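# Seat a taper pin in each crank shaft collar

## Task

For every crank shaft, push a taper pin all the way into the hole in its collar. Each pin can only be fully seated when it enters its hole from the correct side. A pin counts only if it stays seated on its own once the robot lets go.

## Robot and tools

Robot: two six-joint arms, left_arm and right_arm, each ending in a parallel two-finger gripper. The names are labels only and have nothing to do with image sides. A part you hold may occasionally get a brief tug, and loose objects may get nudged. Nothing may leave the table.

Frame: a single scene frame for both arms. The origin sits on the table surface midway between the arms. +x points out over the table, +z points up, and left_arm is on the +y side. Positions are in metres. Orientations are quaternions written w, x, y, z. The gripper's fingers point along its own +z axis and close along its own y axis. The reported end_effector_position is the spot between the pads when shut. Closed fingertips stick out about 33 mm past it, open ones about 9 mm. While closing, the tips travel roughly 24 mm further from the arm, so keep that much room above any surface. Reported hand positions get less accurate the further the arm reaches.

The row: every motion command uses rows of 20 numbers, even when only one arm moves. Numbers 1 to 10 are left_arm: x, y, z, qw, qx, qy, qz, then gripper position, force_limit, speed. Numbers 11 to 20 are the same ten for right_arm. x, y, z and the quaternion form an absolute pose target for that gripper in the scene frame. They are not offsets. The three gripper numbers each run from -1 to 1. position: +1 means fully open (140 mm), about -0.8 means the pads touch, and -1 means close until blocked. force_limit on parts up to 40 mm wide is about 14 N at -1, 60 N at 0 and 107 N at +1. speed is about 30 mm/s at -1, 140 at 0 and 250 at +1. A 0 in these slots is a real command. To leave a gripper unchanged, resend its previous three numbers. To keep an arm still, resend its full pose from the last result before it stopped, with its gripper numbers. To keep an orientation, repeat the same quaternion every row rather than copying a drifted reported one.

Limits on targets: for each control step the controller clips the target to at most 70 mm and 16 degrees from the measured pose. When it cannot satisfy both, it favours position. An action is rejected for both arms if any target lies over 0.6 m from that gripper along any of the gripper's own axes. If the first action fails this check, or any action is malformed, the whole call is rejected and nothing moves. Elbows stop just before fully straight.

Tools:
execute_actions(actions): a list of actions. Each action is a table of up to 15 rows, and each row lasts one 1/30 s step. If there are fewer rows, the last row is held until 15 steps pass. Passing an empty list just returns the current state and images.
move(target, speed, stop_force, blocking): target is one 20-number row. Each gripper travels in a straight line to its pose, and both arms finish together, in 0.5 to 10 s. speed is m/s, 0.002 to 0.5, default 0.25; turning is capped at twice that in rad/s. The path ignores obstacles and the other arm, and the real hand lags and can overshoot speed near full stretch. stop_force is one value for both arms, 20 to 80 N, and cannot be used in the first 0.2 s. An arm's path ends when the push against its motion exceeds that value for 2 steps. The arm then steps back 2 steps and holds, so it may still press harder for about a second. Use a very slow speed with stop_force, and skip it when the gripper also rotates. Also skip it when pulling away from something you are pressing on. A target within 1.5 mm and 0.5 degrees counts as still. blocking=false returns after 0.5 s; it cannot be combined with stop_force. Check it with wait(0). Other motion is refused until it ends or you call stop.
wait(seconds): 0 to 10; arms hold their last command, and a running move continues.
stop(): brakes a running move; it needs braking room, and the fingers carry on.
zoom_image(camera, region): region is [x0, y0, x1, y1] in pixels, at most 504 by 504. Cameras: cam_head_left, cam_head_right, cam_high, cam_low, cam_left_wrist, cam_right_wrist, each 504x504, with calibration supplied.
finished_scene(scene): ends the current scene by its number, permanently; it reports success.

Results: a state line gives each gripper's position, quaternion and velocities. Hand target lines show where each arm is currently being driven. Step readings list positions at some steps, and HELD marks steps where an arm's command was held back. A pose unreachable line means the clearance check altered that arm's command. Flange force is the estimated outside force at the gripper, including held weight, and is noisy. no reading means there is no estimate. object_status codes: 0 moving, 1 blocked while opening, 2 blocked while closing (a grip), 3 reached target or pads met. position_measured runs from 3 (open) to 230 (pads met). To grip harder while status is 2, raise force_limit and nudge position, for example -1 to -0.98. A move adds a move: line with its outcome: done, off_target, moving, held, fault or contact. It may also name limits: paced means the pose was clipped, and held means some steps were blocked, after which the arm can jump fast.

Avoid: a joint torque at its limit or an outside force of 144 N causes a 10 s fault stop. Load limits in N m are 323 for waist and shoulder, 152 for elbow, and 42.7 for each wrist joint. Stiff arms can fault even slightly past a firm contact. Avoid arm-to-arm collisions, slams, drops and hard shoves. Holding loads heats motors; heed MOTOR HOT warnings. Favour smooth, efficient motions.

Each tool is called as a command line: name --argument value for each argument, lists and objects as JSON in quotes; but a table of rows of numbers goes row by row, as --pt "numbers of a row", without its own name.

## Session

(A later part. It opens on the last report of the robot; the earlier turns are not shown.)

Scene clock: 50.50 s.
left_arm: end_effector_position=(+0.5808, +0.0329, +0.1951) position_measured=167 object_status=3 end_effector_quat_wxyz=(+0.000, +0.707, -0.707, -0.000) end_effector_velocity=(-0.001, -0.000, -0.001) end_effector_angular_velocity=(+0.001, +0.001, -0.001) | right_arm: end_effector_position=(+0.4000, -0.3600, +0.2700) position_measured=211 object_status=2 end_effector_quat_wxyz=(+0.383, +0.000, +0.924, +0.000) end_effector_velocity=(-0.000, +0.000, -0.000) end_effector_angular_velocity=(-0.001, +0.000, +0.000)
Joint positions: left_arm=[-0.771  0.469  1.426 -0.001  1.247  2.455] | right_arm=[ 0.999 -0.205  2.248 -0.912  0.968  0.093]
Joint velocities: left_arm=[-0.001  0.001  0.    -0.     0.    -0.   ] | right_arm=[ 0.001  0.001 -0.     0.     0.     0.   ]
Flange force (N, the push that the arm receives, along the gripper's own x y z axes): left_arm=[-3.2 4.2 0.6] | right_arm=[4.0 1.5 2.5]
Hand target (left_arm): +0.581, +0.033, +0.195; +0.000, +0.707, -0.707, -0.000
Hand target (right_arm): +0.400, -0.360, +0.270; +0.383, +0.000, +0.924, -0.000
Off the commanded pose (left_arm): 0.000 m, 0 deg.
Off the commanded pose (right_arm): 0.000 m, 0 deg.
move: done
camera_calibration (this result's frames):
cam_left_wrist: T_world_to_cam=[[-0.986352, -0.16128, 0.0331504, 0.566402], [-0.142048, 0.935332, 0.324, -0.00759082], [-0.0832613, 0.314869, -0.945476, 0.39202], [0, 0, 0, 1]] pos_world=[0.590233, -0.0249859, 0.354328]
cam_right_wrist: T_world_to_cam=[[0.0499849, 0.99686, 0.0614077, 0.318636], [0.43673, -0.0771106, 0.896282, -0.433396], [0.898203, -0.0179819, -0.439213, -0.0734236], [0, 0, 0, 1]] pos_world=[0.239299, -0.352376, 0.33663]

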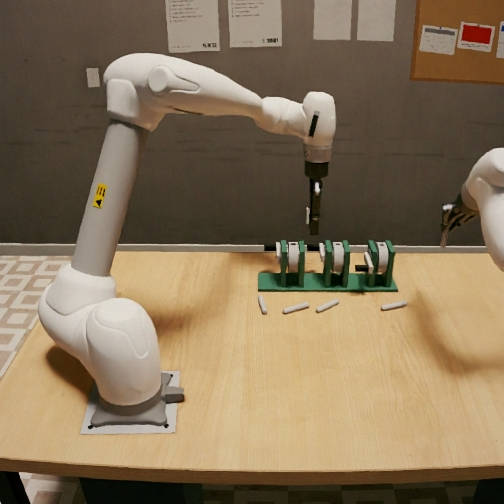

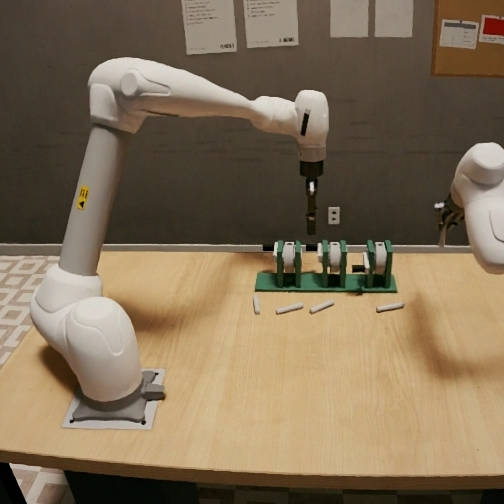

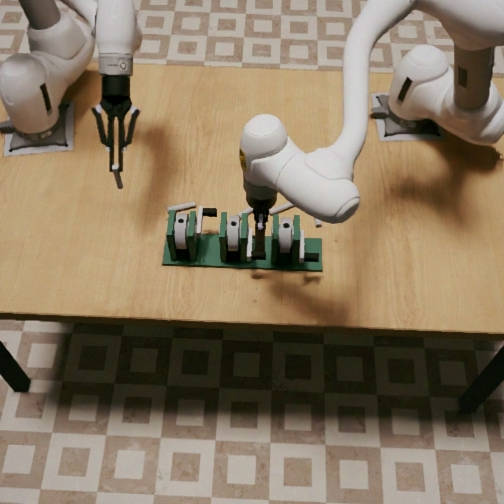

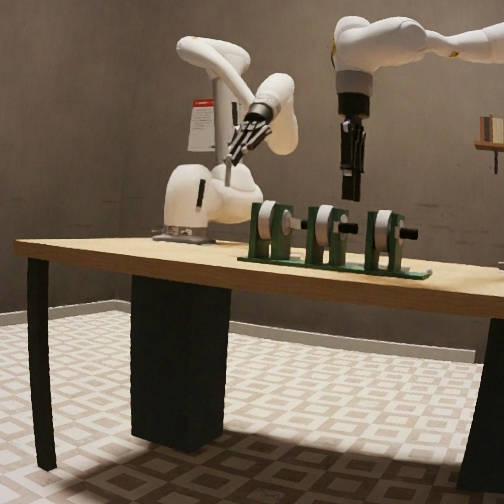

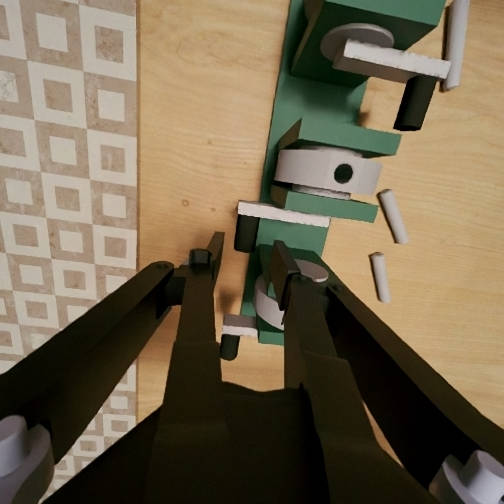

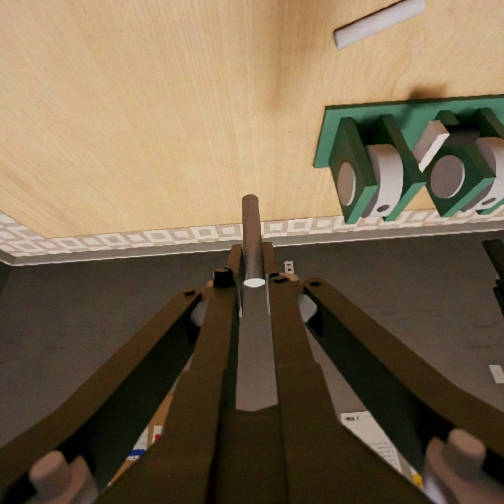

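Level. Now the middle crank.

execute_actions --actions '[[[0.582,0.034,0.155,0,0.7071,-0.7071,0,-0.3,-0.8,0,0.4,-0.36,0.27,0.3827,0,0.9239,0,-1,0.6,-0.7]],[[0.582,0.034,0.115,0,0.7071,-0.7071,0,-0.3,-0.8,0,0.4,-0.36,0.27,0.3827,0,0.9239,0,-1,0.6,-0.7]],[[0.582,0.034,0.115,0,0.7071,-0.7071,0,-1,-0.8,-0.5,0.4,-0.36,0.27,0.3827,0,0.9239,0,-1,0.6,-0.7]],[[0.581,0.034,0.127,0,0.7071,-0.7071,0,-1,-0.8,-0.5,0.4,-0.36,0.27,0.3827,0,0.9239,0,-1,0.6,-0.7]],[[0.5778,0.034,0.139,0,0.7071,-0.7071,0,-1,-0.8,-0.5,0.4,-0.36,0.27,0.3827,0,0.9239,0,-1,0.6,-0.7]]]'

Scene clock: 53.77 s.
left_arm: end_effector_position=(+0.5778, +0.0340, +0.1390) position_measured=196 object_status=2 end_effector_quat_wxyz=(-0.000, +0.707, -0.707, -0.000) end_effector_velocity=(-0.001, +0.000, -0.000) end_effector_angular_velocity=(+0.001, +0.002, -0.001) | right_arm: end_effector_position=(+0.4000, -0.3600, +0.2700) position_measured=211 object_status=2 end_effector_quat_wxyz=(+0.383, +0.000, +0.924, +0.000) end_effector_velocity=(+0.000, +0.000, -0.000) end_effector_angular_velocity=(-0.001, +0.000, +0.000)
Joint positions: left_arm=[-0.772  0.497  1.49   0.     1.155  2.453] | right_arm=[ 0.999 -0.205  2.248 -0.912  0.968  0.093]
Joint velocities: left_arm=[-0.     0.     0.001 -0.     0.001  0.001] | right_arm=[-0.001  0.001 -0.    -0.    -0.001 -0.   ]
Flange force (N, the push that the arm receives, along the gripper's own x y z axes): left_arm=[3.3 32.6 12.7] | right_arm=[2.6 -0.5 1.9]
Flange force at the end of the 1st action (N, along the gripper's axes at the end of the call): left_arm=[-2.9 3.3 -1.1] | right_arm=[5.4 1.6 0.2]
Flange force at the end of the 2nd action (N, along the gripper's axes at the end of the call): left_arm=[-1.9 3.3 -1.1] | right_arm=[4.2 2.0 1.5]
Flange force at the end of the 3rd action (N, along the gripper's axes at the end of the call): left_arm=[-3.3 30.0 -0.3] | right_arm=[4.9 0.7 0.6]
Flange force at the end of the 4th action (N, along the gripper's axes at the end of the call): left_arm=[3.7 36.2 9.6] | right_arm=[4.8 1.4 0.4]
Hand target (left_arm): +0.578, +0.034, +0.139; +0.000, +0.707, -0.707, -0.000
Hand target (right_arm): +0.400, -0.360, +0.270; +0.383, +0.000, +0.924, -0.000
Off the commanded pose (left_arm): 0.000 m, 0 deg.
Off the commanded pose (right_arm): 0.000 m, 0 deg.
Step readings (end_effector_position; steps 1 to 15: 1st action; 16 to 30: 2nd action; 31 to 45: 3rd action; 46 to 60: 4th action; 61 to 75: 5th action):
0: left_arm (+0.5808, +0.0330, +0.1951) | right_arm (+0.4000, -0.3600, +0.2700)
1: left_arm (+0.5809, +0.0329, +0.1943) | right_arm (+0.4000, -0.3600, +0.2700)
2: left_arm (+0.5815, +0.0328, +0.1879) | right_arm (+0.4000, -0.3600, +0.2700)
4: left_arm (+0.5807, +0.0347, +0.1605) | right_arm (+0.4000, -0.3600, +0.2700)
8: left_arm (+0.5820, +0.0340, +0.1550) | right_arm (+0.4000, -0.3600, +0.2700)
15: left_arm (+0.5821, +0.0340, +0.1550) | right_arm (+0.4000, -0.3600, +0.2700)
16: left_arm (+0.5822, +0.0339, +0.1543) | right_arm (+0.4000, -0.3600, +0.2700)
17: left_arm (+0.5826, +0.0336, +0.1479) | right_arm (+0.4000, -0.3600, +0.2700)
19: left_arm (+0.5809, +0.0350, +0.1204) | right_arm (+0.4000, -0.3600, +0.2700)
23: left_arm (+0.5820, +0.0341, +0.1151) | right_arm (+0.4000, -0.3600, +0.2700)
30: left_arm (+0.5821, +0.0340, +0.1150) | right_arm (+0.4000, -0.3600, +0.2700)
31: left_arm (+0.5821, +0.0340, +0.1150) | right_arm (+0.4000, -0.3600, +0.2700)
32: left_arm (+0.5821, +0.0340, +0.1150) | right_arm (+0.4000, -0.3600, +0.2700)
34: left_arm (+0.5821, +0.0340, +0.1150) | right_arm (+0.4000, -0.3600, +0.2700)
38: left_arm (+0.5817, +0.0339, +0.1149) | right_arm (+0.4000, -0.3600, +0.2700)
45: left_arm (+0.5818, +0.0339, +0.1149) | right_arm (+0.4000, -0.3600, +0.2700)
46: left_arm (+0.5818, +0.0339, +0.1157) | right_arm (+0.4000, -0.3600, +0.2700)
47: left_arm (+0.5813, +0.0341, +0.1200) | right_arm (+0.4000, -0.3600, +0.2700)
49: left_arm (+0.5810, +0.0340, +0.1265) | right_arm (+0.4000, -0.3600, +0.2700)
53: left_arm (+0.5809, +0.0340, +0.1268) | right_arm (+0.4000, -0.3600, +0.2700)
60: left_arm (+0.5810, +0.0340, +0.1270) | right_arm (+0.4000, -0.3600, +0.2700)
61: left_arm (+0.5807, +0.0340, +0.1277) | right_arm (+0.4000, -0.3600, +0.2700)
62: left_arm (+0.5795, +0.0341, +0.1320) | right_arm (+0.4000, -0.3600, +0.2700)
64: left_arm (+0.5780, +0.0340, +0.1388) | right_arm (+0.4000, -0.3600, +0.2700)
68: left_arm (+0.5778, +0.0340, +0.1389) | right_arm (+0.4000, -0.3600, +0.2700)
75: end_effector_position above
camera_calibration (this result's frames):
cam_left_wrist: T_world_to_cam=[[-0.986394, -0.16114, 0.0325659, 0.565625], [-0.142065, 0.935188, 0.324408, 0.00909654], [-0.0827304, 0.315368, -0.945356, 0.33804], [0, 0, 0, 1]] pos_world=[0.587188, -0.0239688, 0.298197]
cam_right_wrist: T_world_to_cam=[[0.049985, 0.99686, 0.0614076, 0.318636], [0.43673, -0.0771106, 0.896282, -0.433396], [0.898203, -0.0179821, -0.439213, -0.0734236], [0, 0, 0, 1]] pos_world=[0.239299, -0.352376, 0.33663]

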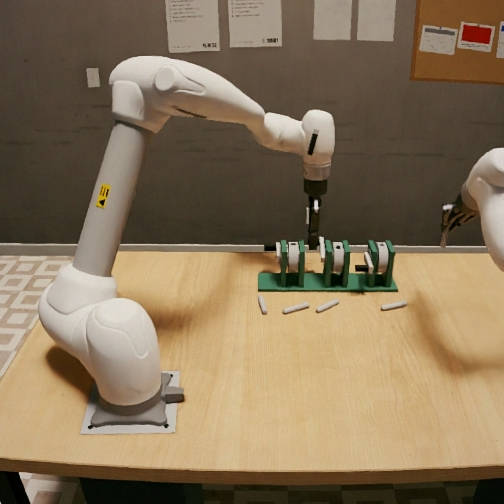

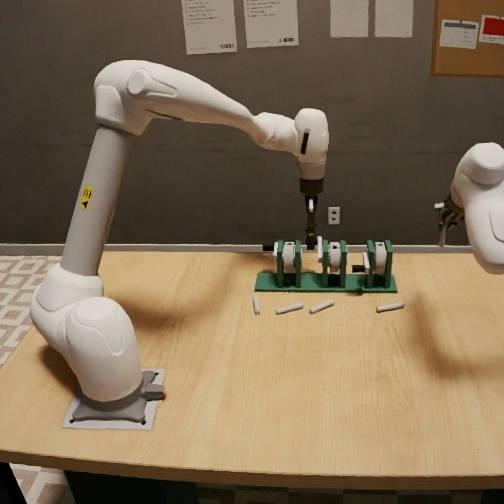

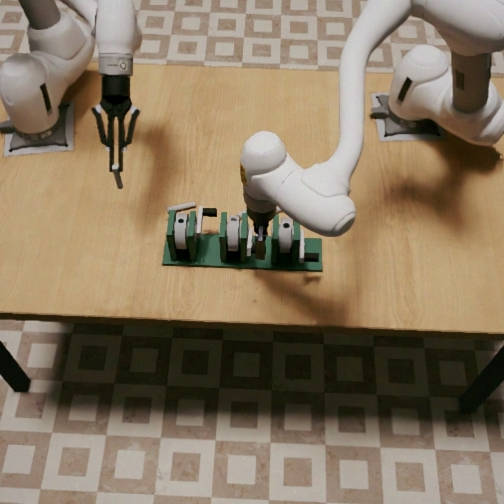

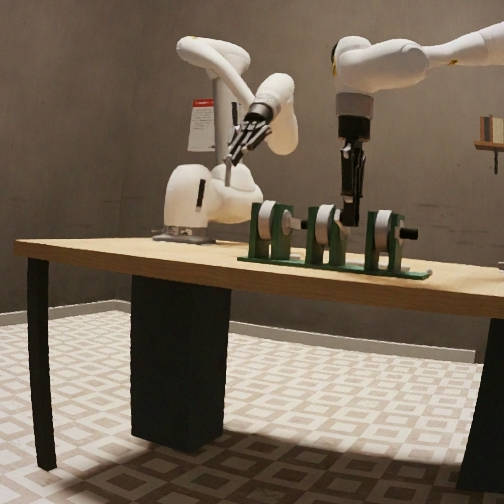

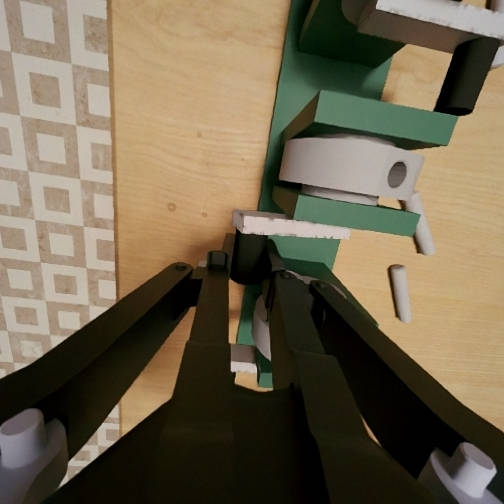

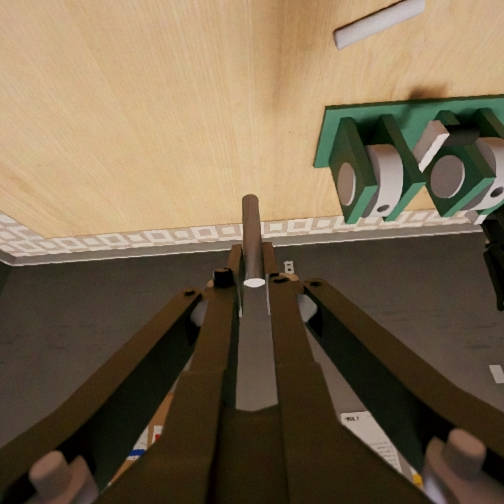

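execute_actions --actions '[[[0.571,0.034,0.15,0,0.7071,-0.7071,0,-1,-0.8,-0.5,0.4,-0.36,0.27,0.3827,0,0.9239,0,-1,0.6,-0.7]],[[0.56,0.034,0.16,0,0.7071,-0.7071,0,-0.46,-0.8,0,0.4,-0.36,0.27,0.3827,0,0.9239,0,-1,0.6,-0.7]],[[0.54,0.034,0.174,0,0.7071,-0.7071,0,-0.46,-0.8,0,0.4,-0.36,0.27,0.3827,0,0.9239,0,-1,0.6,-0.7]],[[0.511,0.034,0.176,0,0.7071,-0.7071,0,-0.46,-0.8,0,0.4,-0.36,0.27,0.3827,0,0.9239,0,-1,0.6,-0.7]],[[0.482,0.034,0.172,0,0.7071,-0.7071,0,-0.46,-0.8,0,0.4,-0.36,0.27,0.3827,0,0.9239,0,-1,0.6,-0.7]],[[0.456,0.034,0.162,0,0.7071,-0.7071,0,-0.46,-0.8,0,0.4,-0.36,0.27,0.3827,0,0.9239,0,-1,0.6,-0.7]],[[0.459,0.034,0.21,0,0.7071,-0.7071,0,-0.3,-0.8,1,0.4,-0.36,0.27,0.3827,0,0.9239,0,-1,0.6,-0.7]]]'

move --target '[0.442,0.034,0.148,0,0.7071,-0.7071,0,-0.8,-0.6,1,0.40,-0.36,0.27,0.3827,0,0.9239,0,-1,0.6,-0.7]' --speed 0.05

zoom_image --camera "cam_head_left" --region '[290,225,410,300]'

Scene clock: 58.97 s.
left_arm: end_effector_position=(+0.4590, +0.0341, +0.2100) position_measured=167 object_status=3 end_effector_quat_wxyz=(-0.000, +0.707, -0.707, -0.000) end_effector_velocity=(-0.000, -0.000, -0.000) end_effector_angular_velocity=(-0.000, +0.002, +0.001) | right_arm: end_effector_position=(+0.4000, -0.3600, +0.2700) position_measured=211 object_status=2 end_effector_quat_wxyz=(+0.383, +0.000, +0.924, +0.000) end_effector_velocity=(-0.000, +0.001, -0.000) end_effector_angular_velocity=(+0.002, +0.000, +0.002)
Joint positions: left_arm=[-0.878  0.317  1.618  0.     1.207  2.348] | right_arm=[ 0.999 -0.205  2.248 -0.912  0.968  0.093]
Joint velocities: left_arm=[ 0.     0.     0.    -0.002  0.001  0.   ] | right_arm=[ 0.     0.    -0.    -0.    -0.002  0.   ]
Flange force (N, the push that the arm receives, along the gripper's own x y z axes): left_arm=[-3.6 4.2 -0.3] | right_arm=[4.9 2.4 0.6]
Flange force at the end of the 3rd action (N, along the gripper's axes at the end of the call): left_arm=[-1.9 4.6 0.1] | right_arm=[4.7 1.1 -1.4]
Flange force at the end of the 4th action (N, along the gripper's axes at the end of the call): left_arm=[-1.6 3.5 -0.1] | right_arm=[5.0 2.4 1.3]
Flange force at the end of the 5th action (N, along the gripper's axes at the end of the call): left_arm=[-1.8 3.6 0.0] | right_arm=[5.1 -0.2 -1.9]
Flange force at the end of the 6th action (N, along the gripper's axes at the end of the call): left_arm=[-4.6 6.5 -1.3] | right_arm=[4.6 1.1 0.6]
Hand target (left_arm): +0.459, +0.034, +0.210; +0.000, +0.707, -0.707, +0.000
Hand target (right_arm): +0.400, -0.360, +0.270; +0.383, +0.000, +0.924, -0.000
Off the commanded pose (left_arm): 0.000 m, 0 deg.
Off the commanded pose (right_arm): 0.000 m, 0 deg.
Step readings (end_effector_position; steps 1 to 15: 1st action; 16 to 30: 2nd action; 31 to 45: 3rd action; 46 to 60: 4th action; 61 to 75: 5th action; 76 to 90: 6th action; 91 to 105: 7th action):
0: left_arm (+0.5778, +0.0340, +0.1390) | right_arm (+0.4000, -0.3600, +0.2700)
1: left_arm (+0.5775, +0.0340, +0.1396) | right_arm (+0.4000, -0.3600, +0.2700)
2: left_arm (+0.5753, +0.0339, +0.1432) | right_arm (+0.4000, -0.3600, +0.2700)
4: left_arm (+0.5718, +0.0338, +0.1501) | right_arm (+0.4000, -0.3600, +0.2700)
8: left_arm (+0.5712, +0.0339, +0.1502) | right_arm (+0.4000, -0.3600, +0.2700)
15: left_arm (+0.5710, +0.0340, +0.1501) | right_arm (+0.4000, -0.3600, +0.2700)
16: left_arm (+0.5706, +0.0340, +0.1504) | right_arm (+0.4000, -0.3600, +0.2700)
17: left_arm (+0.5669, +0.0343, +0.1528) | right_arm (+0.4000, -0.3600, +0.2700)
19: left_arm (+0.5607, +0.0340, +0.1596) | right_arm (+0.4000, -0.3600, +0.2700)
23: left_arm (+0.5599, +0.0340, +0.1599) | right_arm (+0.4000, -0.3600, +0.2700)
30: left_arm (+0.5599, +0.0340, +0.1599) | right_arm (+0.4000, -0.3600, +0.2700)
31: left_arm (+0.5594, +0.0341, +0.1603) | right_arm (+0.4000, -0.3600, +0.2700)
32: left_arm (+0.5554, +0.0343, +0.1626) | right_arm (+0.4000, -0.3600, +0.2700)
34: left_arm (+0.5430, +0.0340, +0.1723) | right_arm (+0.4000, -0.3600, +0.2700)
38: left_arm (+0.5400, +0.0340, +0.1740) | right_arm (+0.4000, -0.3600, +0.2700)
45: left_arm (+0.5400, +0.0340, +0.1740) | right_arm (+0.4000, -0.3600, +0.2700)
46: left_arm (+0.5394, +0.0340, +0.1740) | right_arm (+0.4000, -0.3600, +0.2700)
47: left_arm (+0.5344, +0.0338, +0.1740) | right_arm (+0.4000, -0.3600, +0.2700)
49: left_arm (+0.5157, +0.0342, +0.1754) | right_arm (+0.4000, -0.3600, +0.2700)
53: left_arm (+0.5110, +0.0339, +0.1760) | right_arm (+0.4000, -0.3600, +0.2700)
60: left_arm (+0.5109, +0.0339, +0.1760) | right_arm (+0.4000, -0.3600, +0.2700)
61: left_arm (+0.5103, +0.0339, +0.1759) | right_arm (+0.4000, -0.3600, +0.2700)
62: left_arm (+0.5052, +0.0339, +0.1750) | right_arm (+0.4000, -0.3600, +0.2700)
64: left_arm (+0.4867, +0.0345, +0.1723) | right_arm (+0.4000, -0.3600, +0.2700)
68: left_arm (+0.4821, +0.0340, +0.1720) | right_arm (+0.4000, -0.3600, +0.2700)
75: left_arm (+0.4820, +0.0340, +0.1720) | right_arm (+0.4000, -0.3600, +0.2700)
76: left_arm (+0.4815, +0.0340, +0.1718) | right_arm (+0.4000, -0.3600, +0.2700)
77: left_arm (+0.4768, +0.0339, +0.1699) | right_arm (+0.4000, -0.3600, +0.2700)
79: left_arm (+0.4598, +0.0345, +0.1632) | right_arm (+0.4000, -0.3600, +0.2700)
83: left_arm (+0.4560, +0.0339, +0.1621) | right_arm (+0.4000, -0.3600, +0.2700)
90: left_arm (+0.4560, +0.0340, +0.1620) | right_arm (+0.4000, -0.3600, +0.2700)
91: left_arm (+0.4560, +0.0340, +0.1627) | right_arm (+0.4000, -0.3600, +0.2700)
92: left_arm (+0.4562, +0.0343, +0.1690) | right_arm (+0.4000, -0.3600, +0.2700)
94: left_arm (+0.4584, +0.0341, +0.1997) | right_arm (+0.4000, -0.3600, +0.2700)
98: left_arm (+0.4589, +0.0342, +0.2099) | right_arm (+0.4000, -0.3600, +0.2700)
105: end_effector_position above
camera_calibration (this result's frames):
cam_left_wrist: T_world_to_cam=[[-0.986408, -0.161062, 0.0325437, 0.446108], [-0.141999, 0.935204, 0.324391, -0.0308782], [-0.0826819, 0.31536, -0.945363, 0.395318], [0, 0, 0, 1]] pos_world=[0.468345, -0.0239393, 0.369218]
cam_right_wrist: T_world_to_cam=[[0.0499848, 0.99686, 0.0614077, 0.318636], [0.43673, -0.0771105, 0.896282, -0.433396], [0.898203, -0.0179819, -0.439213, -0.0734235], [0, 0, 0, 1]] pos_world=[0.239299, -0.352376, 0.33663]

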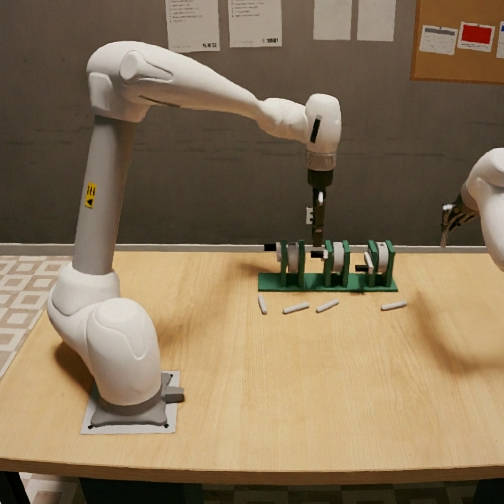

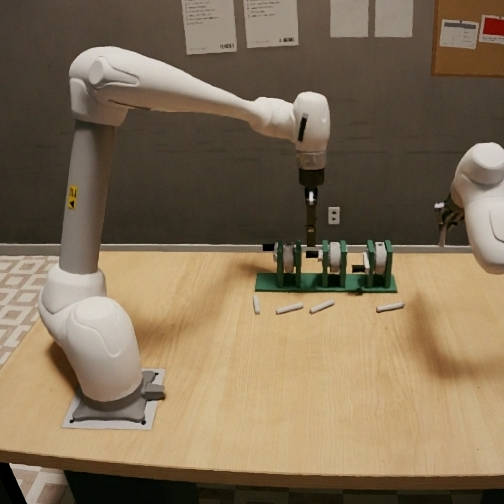

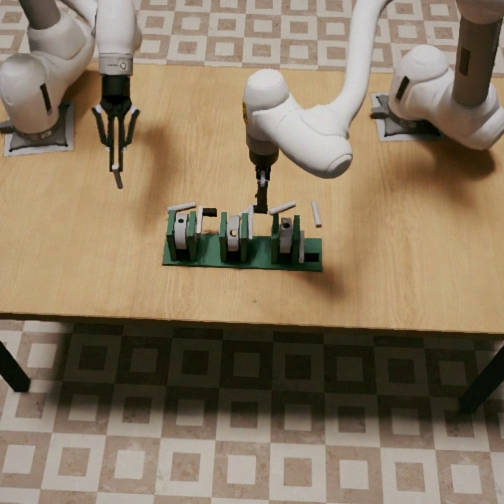

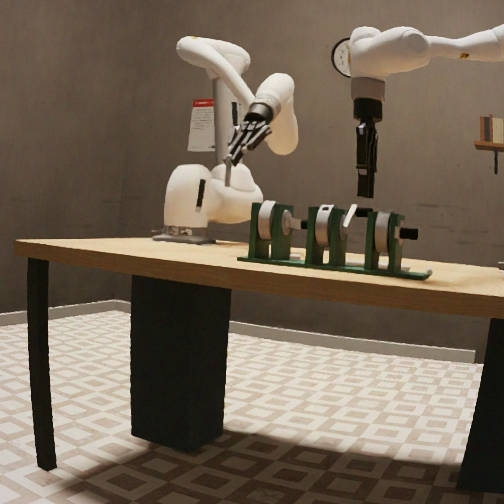

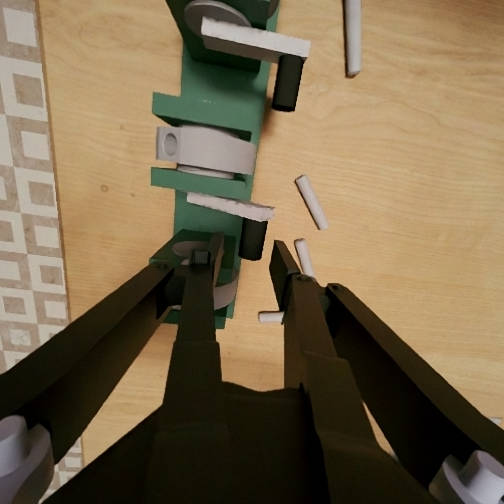

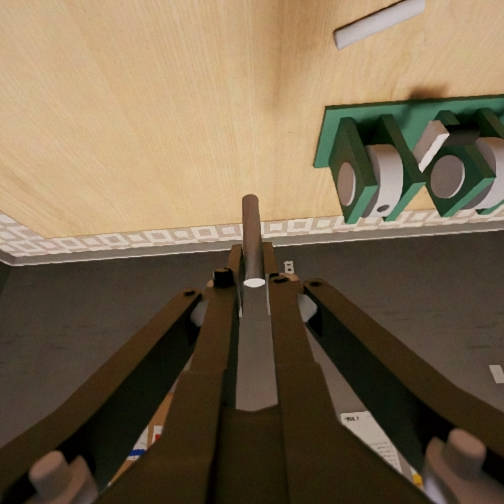

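Scene clock: 60.53 s.
left_arm: end_effector_position=(+0.4420, +0.0340, +0.1480) position_measured=229 object_status=3 end_effector_quat_wxyz=(+0.000, +0.707, -0.707, +0.000) end_effector_velocity=(-0.000, +0.000, -0.000) end_effector_angular_velocity=(+0.001, -0.000, -0.001) | right_arm: end_effector_position=(+0.4000, -0.3600, +0.2700) position_measured=211 object_status=2 end_effector_quat_wxyz=(+0.383, +0.000, +0.924, +0.000) end_effector_velocity=(-0.000, +0.000, +0.000) end_effector_angular_velocity=(+0.001, -0.000, +0.001)
Joint positions: left_arm=[-0.895  0.34   1.708 -0.     1.094  2.331] | right_arm=[ 0.999 -0.205  2.248 -0.912  0.968  0.093]
Joint velocities: left_arm=[-0.     0.     0.001  0.001 -0.     0.   ] | right_arm=[ 0.    -0.    -0.    -0.    -0.001 -0.   ]
Flange force (N, the push that the arm receives, along the gripper's own x y z axes): left_arm=[-4.2 1.8 -0.5] | right_arm=[3.6 -0.7 1.0]
Hand target (left_arm): +0.442, +0.034, +0.148; -0.000, +0.707, -0.707, -0.000
Hand target (right_arm): +0.400, -0.360, +0.270; +0.383, +0.000, +0.924, -0.000
Off the commanded pose (left_arm): 0.000 m, 0 deg.
Off the commanded pose (right_arm): 0.000 m, 0 deg.
move: done
camera_calibration (this result's frames):
cam_left_wrist: T_world_to_cam=[[-0.986355, -0.161362, 0.0326558, 0.431376], [-0.142256, 0.935198, 0.324296, -0.0129404], [-0.0828688, 0.315226, -0.945392, 0.335431], [0, 0, 0, 1]] pos_world=[0.451445, -0.0240268, 0.307223]
cam_right_wrist: T_world_to_cam=[[0.0499846, 0.99686, 0.0614077, 0.318636], [0.43673, -0.0771104, 0.896282, -0.433396], [0.898203, -0.0179817, -0.439213, -0.0734235], [0, 0, 0, 1]] pos_world=[0.239299, -0.352376, 0.33663]

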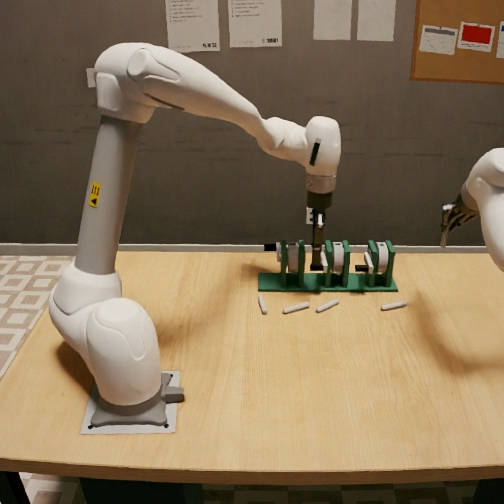

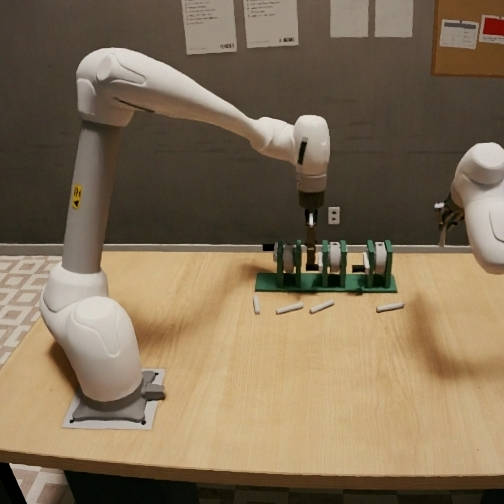

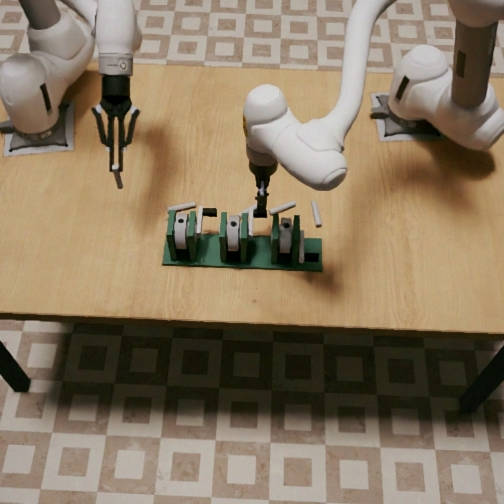

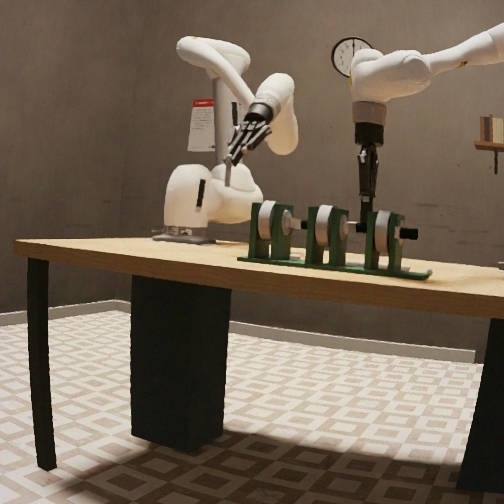

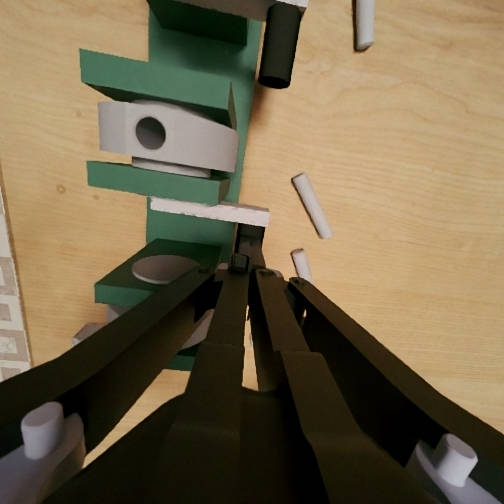

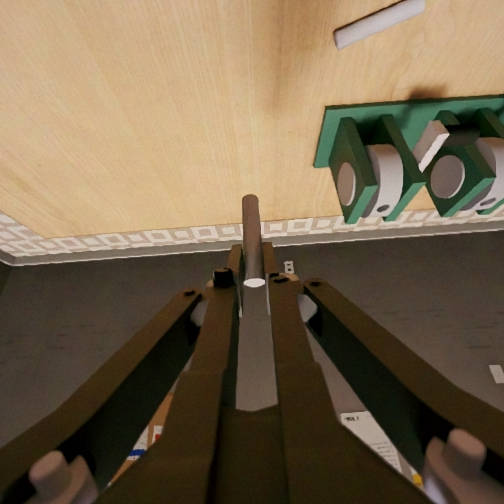

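Region (290, 225, 410, 300) of cam_head_left's 504x504 image, scaled by 4.200, with more detail than that image has; it fills the top 315 rows of this view, and the rest is white.

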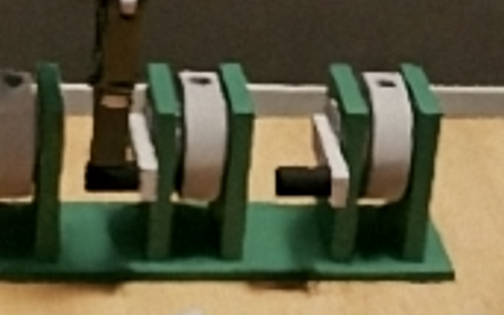

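execute_actions --actions '[[[0.442,0.034,0.147,0,0.7071,-0.7071,0,-0.8,-0.8,0,0.4,-0.36,0.27,0.3827,0,0.9239,0,-1,0.6,-0.7],[0.442,0.034,0.147,0,0.7071,-0.7071,0,-0.8,-0.8,0,0.4,-0.36,0.27,0.3827,0,0.9239,0,-1,0.6,-0.7],[0.442,0.034,0.147,0,0.7071,-0.7071,0,-0.8,-0.8,0,0.4,-0.36,0.27,0.3827,0,0.9239,0,-1,0.6,-0.7],[0.44,0.034,0.195,0,0.7071,-0.7071,0,-0.8,-0.8,0,0.4,-0.36,0.27,0.3827,0,0.9239,0,-1,0.6,-0.7]],[[0.44,-0.04,0.195,0,0.7071,-0.7071,0,-0.3,-0.8,0,0.4,-0.36,0.27,0.3827,0,0.9239,0,-1,0.6,-0.7]],[[0.44,-0.11,0.19,0,0.7071,-0.7071,0,-0.3,-0.8,0,0.4,-0.36,0.27,0.3827,0,0.9239,0,-1,0.6,-0.7]],[[0.44,-0.11,0.15,0,0.7071,-0.7071,0,-0.3,-0.8,0,0.4,-0.36,0.27,0.3827,0,0.9239,0,-1,0.6,-0.7]],[[0.44,-0.11,0.115,0,0.7071,-0.7071,0,-0.3,-0.8,0,0.4,-0.36,0.27,0.3827,0,0.9239,0,-1,0.6,-0.7]],[[0.44,-0.11,0.115,0,0.7071,-0.7071,0,-1,-0.8,-0.5,0.4,-0.36,0.27,0.3827,0,0.9239,0,-1,0.6,-0.7]],[[0.441,-0.11,0.127,0,0.7071,-0.7071,0,-1,-0.8,-0.5,0.4,-0.36,0.27,0.3827,0,0.9239,0,-1,0.6,-0.7]],[[0.4445,-0.11,0.139,0,0.7071,-0.7071,0,-1,-0.8,-0.5,0.4,-0.36,0.27,0.3827,0,0.9239,0,-1,0.6,-0.7]],[[0.4505,-0.11,0.15,0,0.7071,-0.7071,0,-1,-0.8,-0.5,0.4,-0.36,0.27,0.3827,0,0.9239,0,-1,0.6,-0.7]]]'

Scene clock: 66.90 s.
left_arm: end_effector_position=(+0.4504, -0.1100, +0.1500) position_measured=196 object_status=2 end_effector_quat_wxyz=(+0.000, +0.707, -0.707, -0.000) end_effector_velocity=(+0.000, -0.000, -0.000) end_effector_angular_velocity=(+0.001, -0.000, -0.001) | right_arm: end_effector_position=(+0.4000, -0.3600, +0.2700) position_measured=211 object_status=2 end_effector_quat_wxyz=(+0.383, +0.000, +0.924, +0.000) end_effector_velocity=(+0.000, -0.000, -0.000) end_effector_angular_velocity=(-0.001, +0.000, -0.000)
Joint positions: left_arm=[-1.009  0.502  1.461 -0.     1.179  2.217] | right_arm=[ 0.999 -0.205  2.248 -0.912  0.968  0.093]
Joint velocities: left_arm=[-0.     0.001 -0.001  0.001  0.     0.001] | right_arm=[-0.     0.001 -0.     0.     0.    -0.   ]
Flange force (N, the push that the arm receives, along the gripper's own x y z axes): left_arm=[-15.9 42.5 -16.2] | right_arm=[5.3 1.1 1.7]
Flange force at the end of the 5th action (N, along the gripper's axes at the end of the call): left_arm=[-3.9 4.7 -0.4] | right_arm=[6.0 1.6 -0.9]
Flange force at the end of the 6th action (N, along the gripper's axes at the end of the call): left_arm=[-0.3 -15.7 0.7] | right_arm=[3.2 0.6 0.5]
Flange force at the end of the 7th action (N, along the gripper's axes at the end of the call): left_arm=[0.4 -5.9 4.4] | right_arm=[3.8 0.6 0.9]
Flange force at the end of the 8th action (N, along the gripper's axes at the end of the call): left_arm=[-7.2 12.6 -2.6] | right_arm=[3.5 0.2 0.6]
Hand target (left_arm): +0.450, -0.110, +0.150; -0.000, +0.707, -0.707, +0.000
Hand target (right_arm): +0.400, -0.360, +0.270; +0.383, +0.000, +0.924, -0.000
Off the commanded pose (left_arm): 0.000 m, 0 deg.
Off the commanded pose (right_arm): 0.000 m, 0 deg.
Step readings (end_effector_position; steps 1 to 15: 1st action; 16 to 30: 2nd action; 31 to 45: 3rd action; 46 to 60: 4th action; 61 to 75: 5th action; 76 to 90: 6th action; 91 to 105: 7th action; 106 to 120: 8th action; 121 to 135: 9th action):
0: left_arm (+0.4420, +0.0340, +0.1480) | right_arm (+0.4000, -0.3600, +0.2700)
1: left_arm (+0.4420, +0.0340, +0.1479) | right_arm (+0.4000, -0.3600, +0.2700)
2: left_arm (+0.4420, +0.0340, +0.1474) | right_arm (+0.4000, -0.3600, +0.2700)
4: left_arm (+0.4419, +0.0340, +0.1474) | right_arm (+0.4000, -0.3600, +0.2700)
8: left_arm (+0.4404, +0.0339, +0.1927) | right_arm (+0.4000, -0.3600, +0.2700)
15: left_arm (+0.4399, +0.0341, +0.1950) | right_arm (+0.4000, -0.3600, +0.2700)
16: left_arm (+0.4399, +0.0333, +0.1950) | right_arm (+0.4000, -0.3600, +0.2700)
17: left_arm (+0.4399, +0.0272, +0.1953) | right_arm (+0.4000, -0.3600, +0.2700)
19: left_arm (+0.4383, -0.0070, +0.1957) | right_arm (+0.4000, -0.3600, +0.2700)
23: left_arm (+0.4392, -0.0398, +0.1947) | right_arm (+0.4000, -0.3600, +0.2700)
30: left_arm (+0.4399, -0.0400, +0.1951) | right_arm (+0.4000, -0.3600, +0.2700)
31: left_arm (+0.4399, -0.0406, +0.1950) | right_arm (+0.4000, -0.3600, +0.2700)
32: left_arm (+0.4399, -0.0461, +0.1950) | right_arm (+0.4000, -0.3600, +0.2700)
34: left_arm (+0.4386, -0.0770, +0.1930) | right_arm (+0.4000, -0.3600, +0.2700)
38: left_arm (+0.4392, -0.1097, +0.1896) | right_arm (+0.4000, -0.3600, +0.2700)
45: left_arm (+0.4399, -0.1100, +0.1901) | right_arm (+0.4000, -0.3600, +0.2700)
46: left_arm (+0.4400, -0.1100, +0.1893) | right_arm (+0.4000, -0.3600, +0.2700)
47: left_arm (+0.4403, -0.1103, +0.1828) | right_arm (+0.4000, -0.3600, +0.2700)
49: left_arm (+0.4392, -0.1088, +0.1555) | right_arm (+0.4000, -0.3600, +0.2700)
53: left_arm (+0.4400, -0.1099, +0.1500) | right_arm (+0.4000, -0.3600, +0.2700)
60: left_arm (+0.4401, -0.1100, +0.1500) | right_arm (+0.4000, -0.3600, +0.2700)
61: left_arm (+0.4402, -0.1101, +0.1493) | right_arm (+0.4000, -0.3600, +0.2700)
62: left_arm (+0.4405, -0.1105, +0.1429) | right_arm (+0.4000, -0.3600, +0.2700)
64: left_arm (+0.4392, -0.1090, +0.1185) | right_arm (+0.4000, -0.3600, +0.2700)
68: left_arm (+0.4399, -0.1100, +0.1150) | right_arm (+0.4000, -0.3600, +0.2700)
75: left_arm (+0.4400, -0.1101, +0.1150) | right_arm (+0.4000, -0.3600, +0.2700)
76: left_arm (+0.4400, -0.1101, +0.1150) | right_arm (+0.4000, -0.3600, +0.2700)
77: left_arm (+0.4400, -0.1101, +0.1150) | right_arm (+0.4000, -0.3600, +0.2700)
79: left_arm (+0.4400, -0.1101, +0.1150) | right_arm (+0.4000, -0.3600, +0.2700)
83: left_arm (+0.4402, -0.1101, +0.1151) | right_arm (+0.4000, -0.3600, +0.2700)
90: left_arm (+0.4401, -0.1100, +0.1151) | right_arm (+0.4000, -0.3600, +0.2700)
91: left_arm (+0.4401, -0.1100, +0.1157) | right_arm (+0.4000, -0.3600, +0.2700)
92: left_arm (+0.4403, -0.1098, +0.1201) | right_arm (+0.4000, -0.3600, +0.2700)
94: left_arm (+0.4409, -0.1100, +0.1266) | right_arm (+0.4000, -0.3600, +0.2700)
98: left_arm (+0.4410, -0.1099, +0.1269) | right_arm (+0.4000, -0.3600, +0.2700)
105: left_arm (+0.4410, -0.1100, +0.1269) | right_arm (+0.4000, -0.3600, +0.2700)
106: left_arm (+0.4412, -0.1099, +0.1277) | right_arm (+0.4000, -0.3600, +0.2700)
107: left_arm (+0.4423, -0.1098, +0.1322) | right_arm (+0.4000, -0.3600, +0.2700)
109: left_arm (+0.4442, -0.1100, +0.1389) | right_arm (+0.4000, -0.3600, +0.2700)
113: left_arm (+0.4444, -0.1100, +0.1391) | right_arm (+0.4000, -0.3600, +0.2700)
120: left_arm (+0.4444, -0.1100, +0.1390) | right_arm (+0.4000, -0.3600, +0.2700)
121: left_arm (+0.4448, -0.1100, +0.1396) | right_arm (+0.4000, -0.3600, +0.2700)
122: left_arm (+0.4468, -0.1098, +0.1433) | right_arm (+0.4000, -0.3600, +0.2700)
124: left_arm (+0.4501, -0.1101, +0.1499) | right_arm (+0.4000, -0.3600, +0.2700)
128: left_arm (+0.4504, -0.1100, +0.1501) | right_arm (+0.4000, -0.3600, +0.2700)
135: end_effector_position above
camera_calibration (this result's frames):
cam_left_wrist: T_world_to_cam=[[-0.986365, -0.161265, 0.0328206, 0.416333], [-0.142118, 0.935241, 0.324232, 0.122207], [-0.0829825, 0.315146, -0.945408, 0.383466], [0, 0, 0, 1]] pos_world=[0.459845, -0.168001, 0.309244]
cam_right_wrist: T_world_to_cam=[[0.0499848, 0.99686, 0.0614076, 0.318636], [0.43673, -0.0771105, 0.896282, -0.433396], [0.898203, -0.0179819, -0.439213, -0.0734236], [0, 0, 0, 1]] pos_world=[0.239299, -0.352376, 0.33663]

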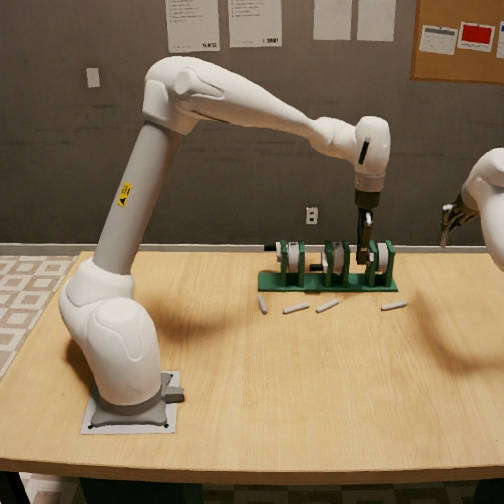

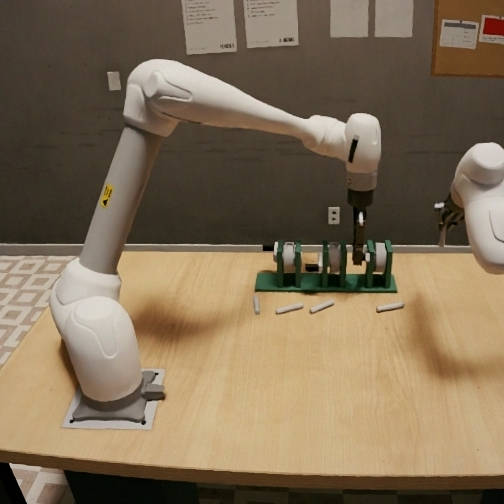

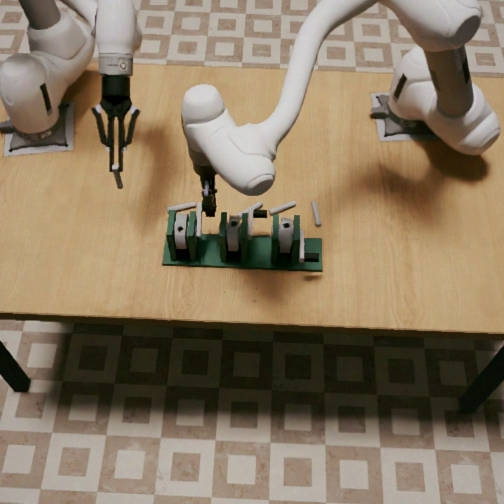

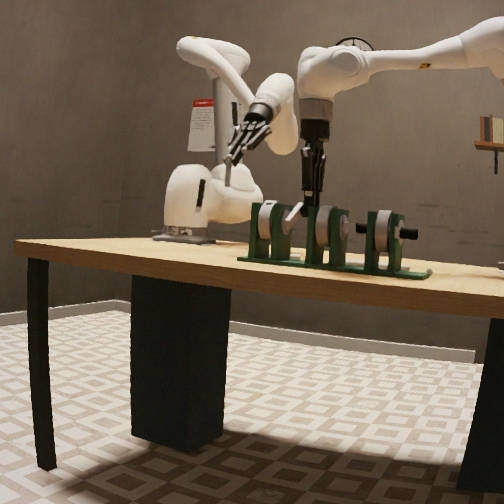

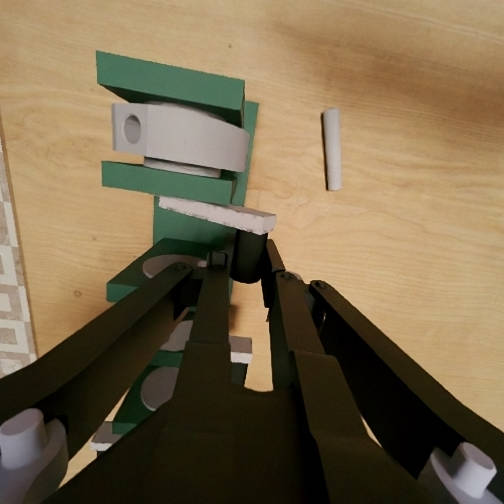

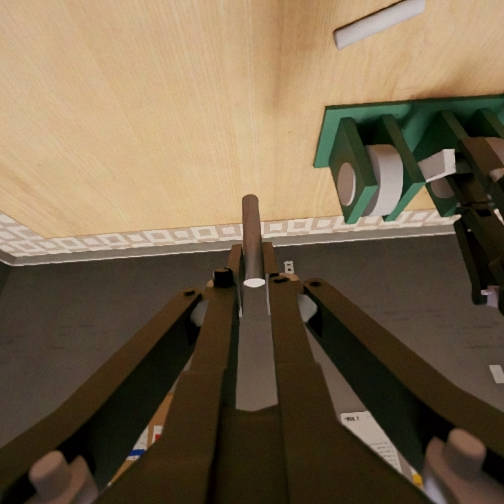

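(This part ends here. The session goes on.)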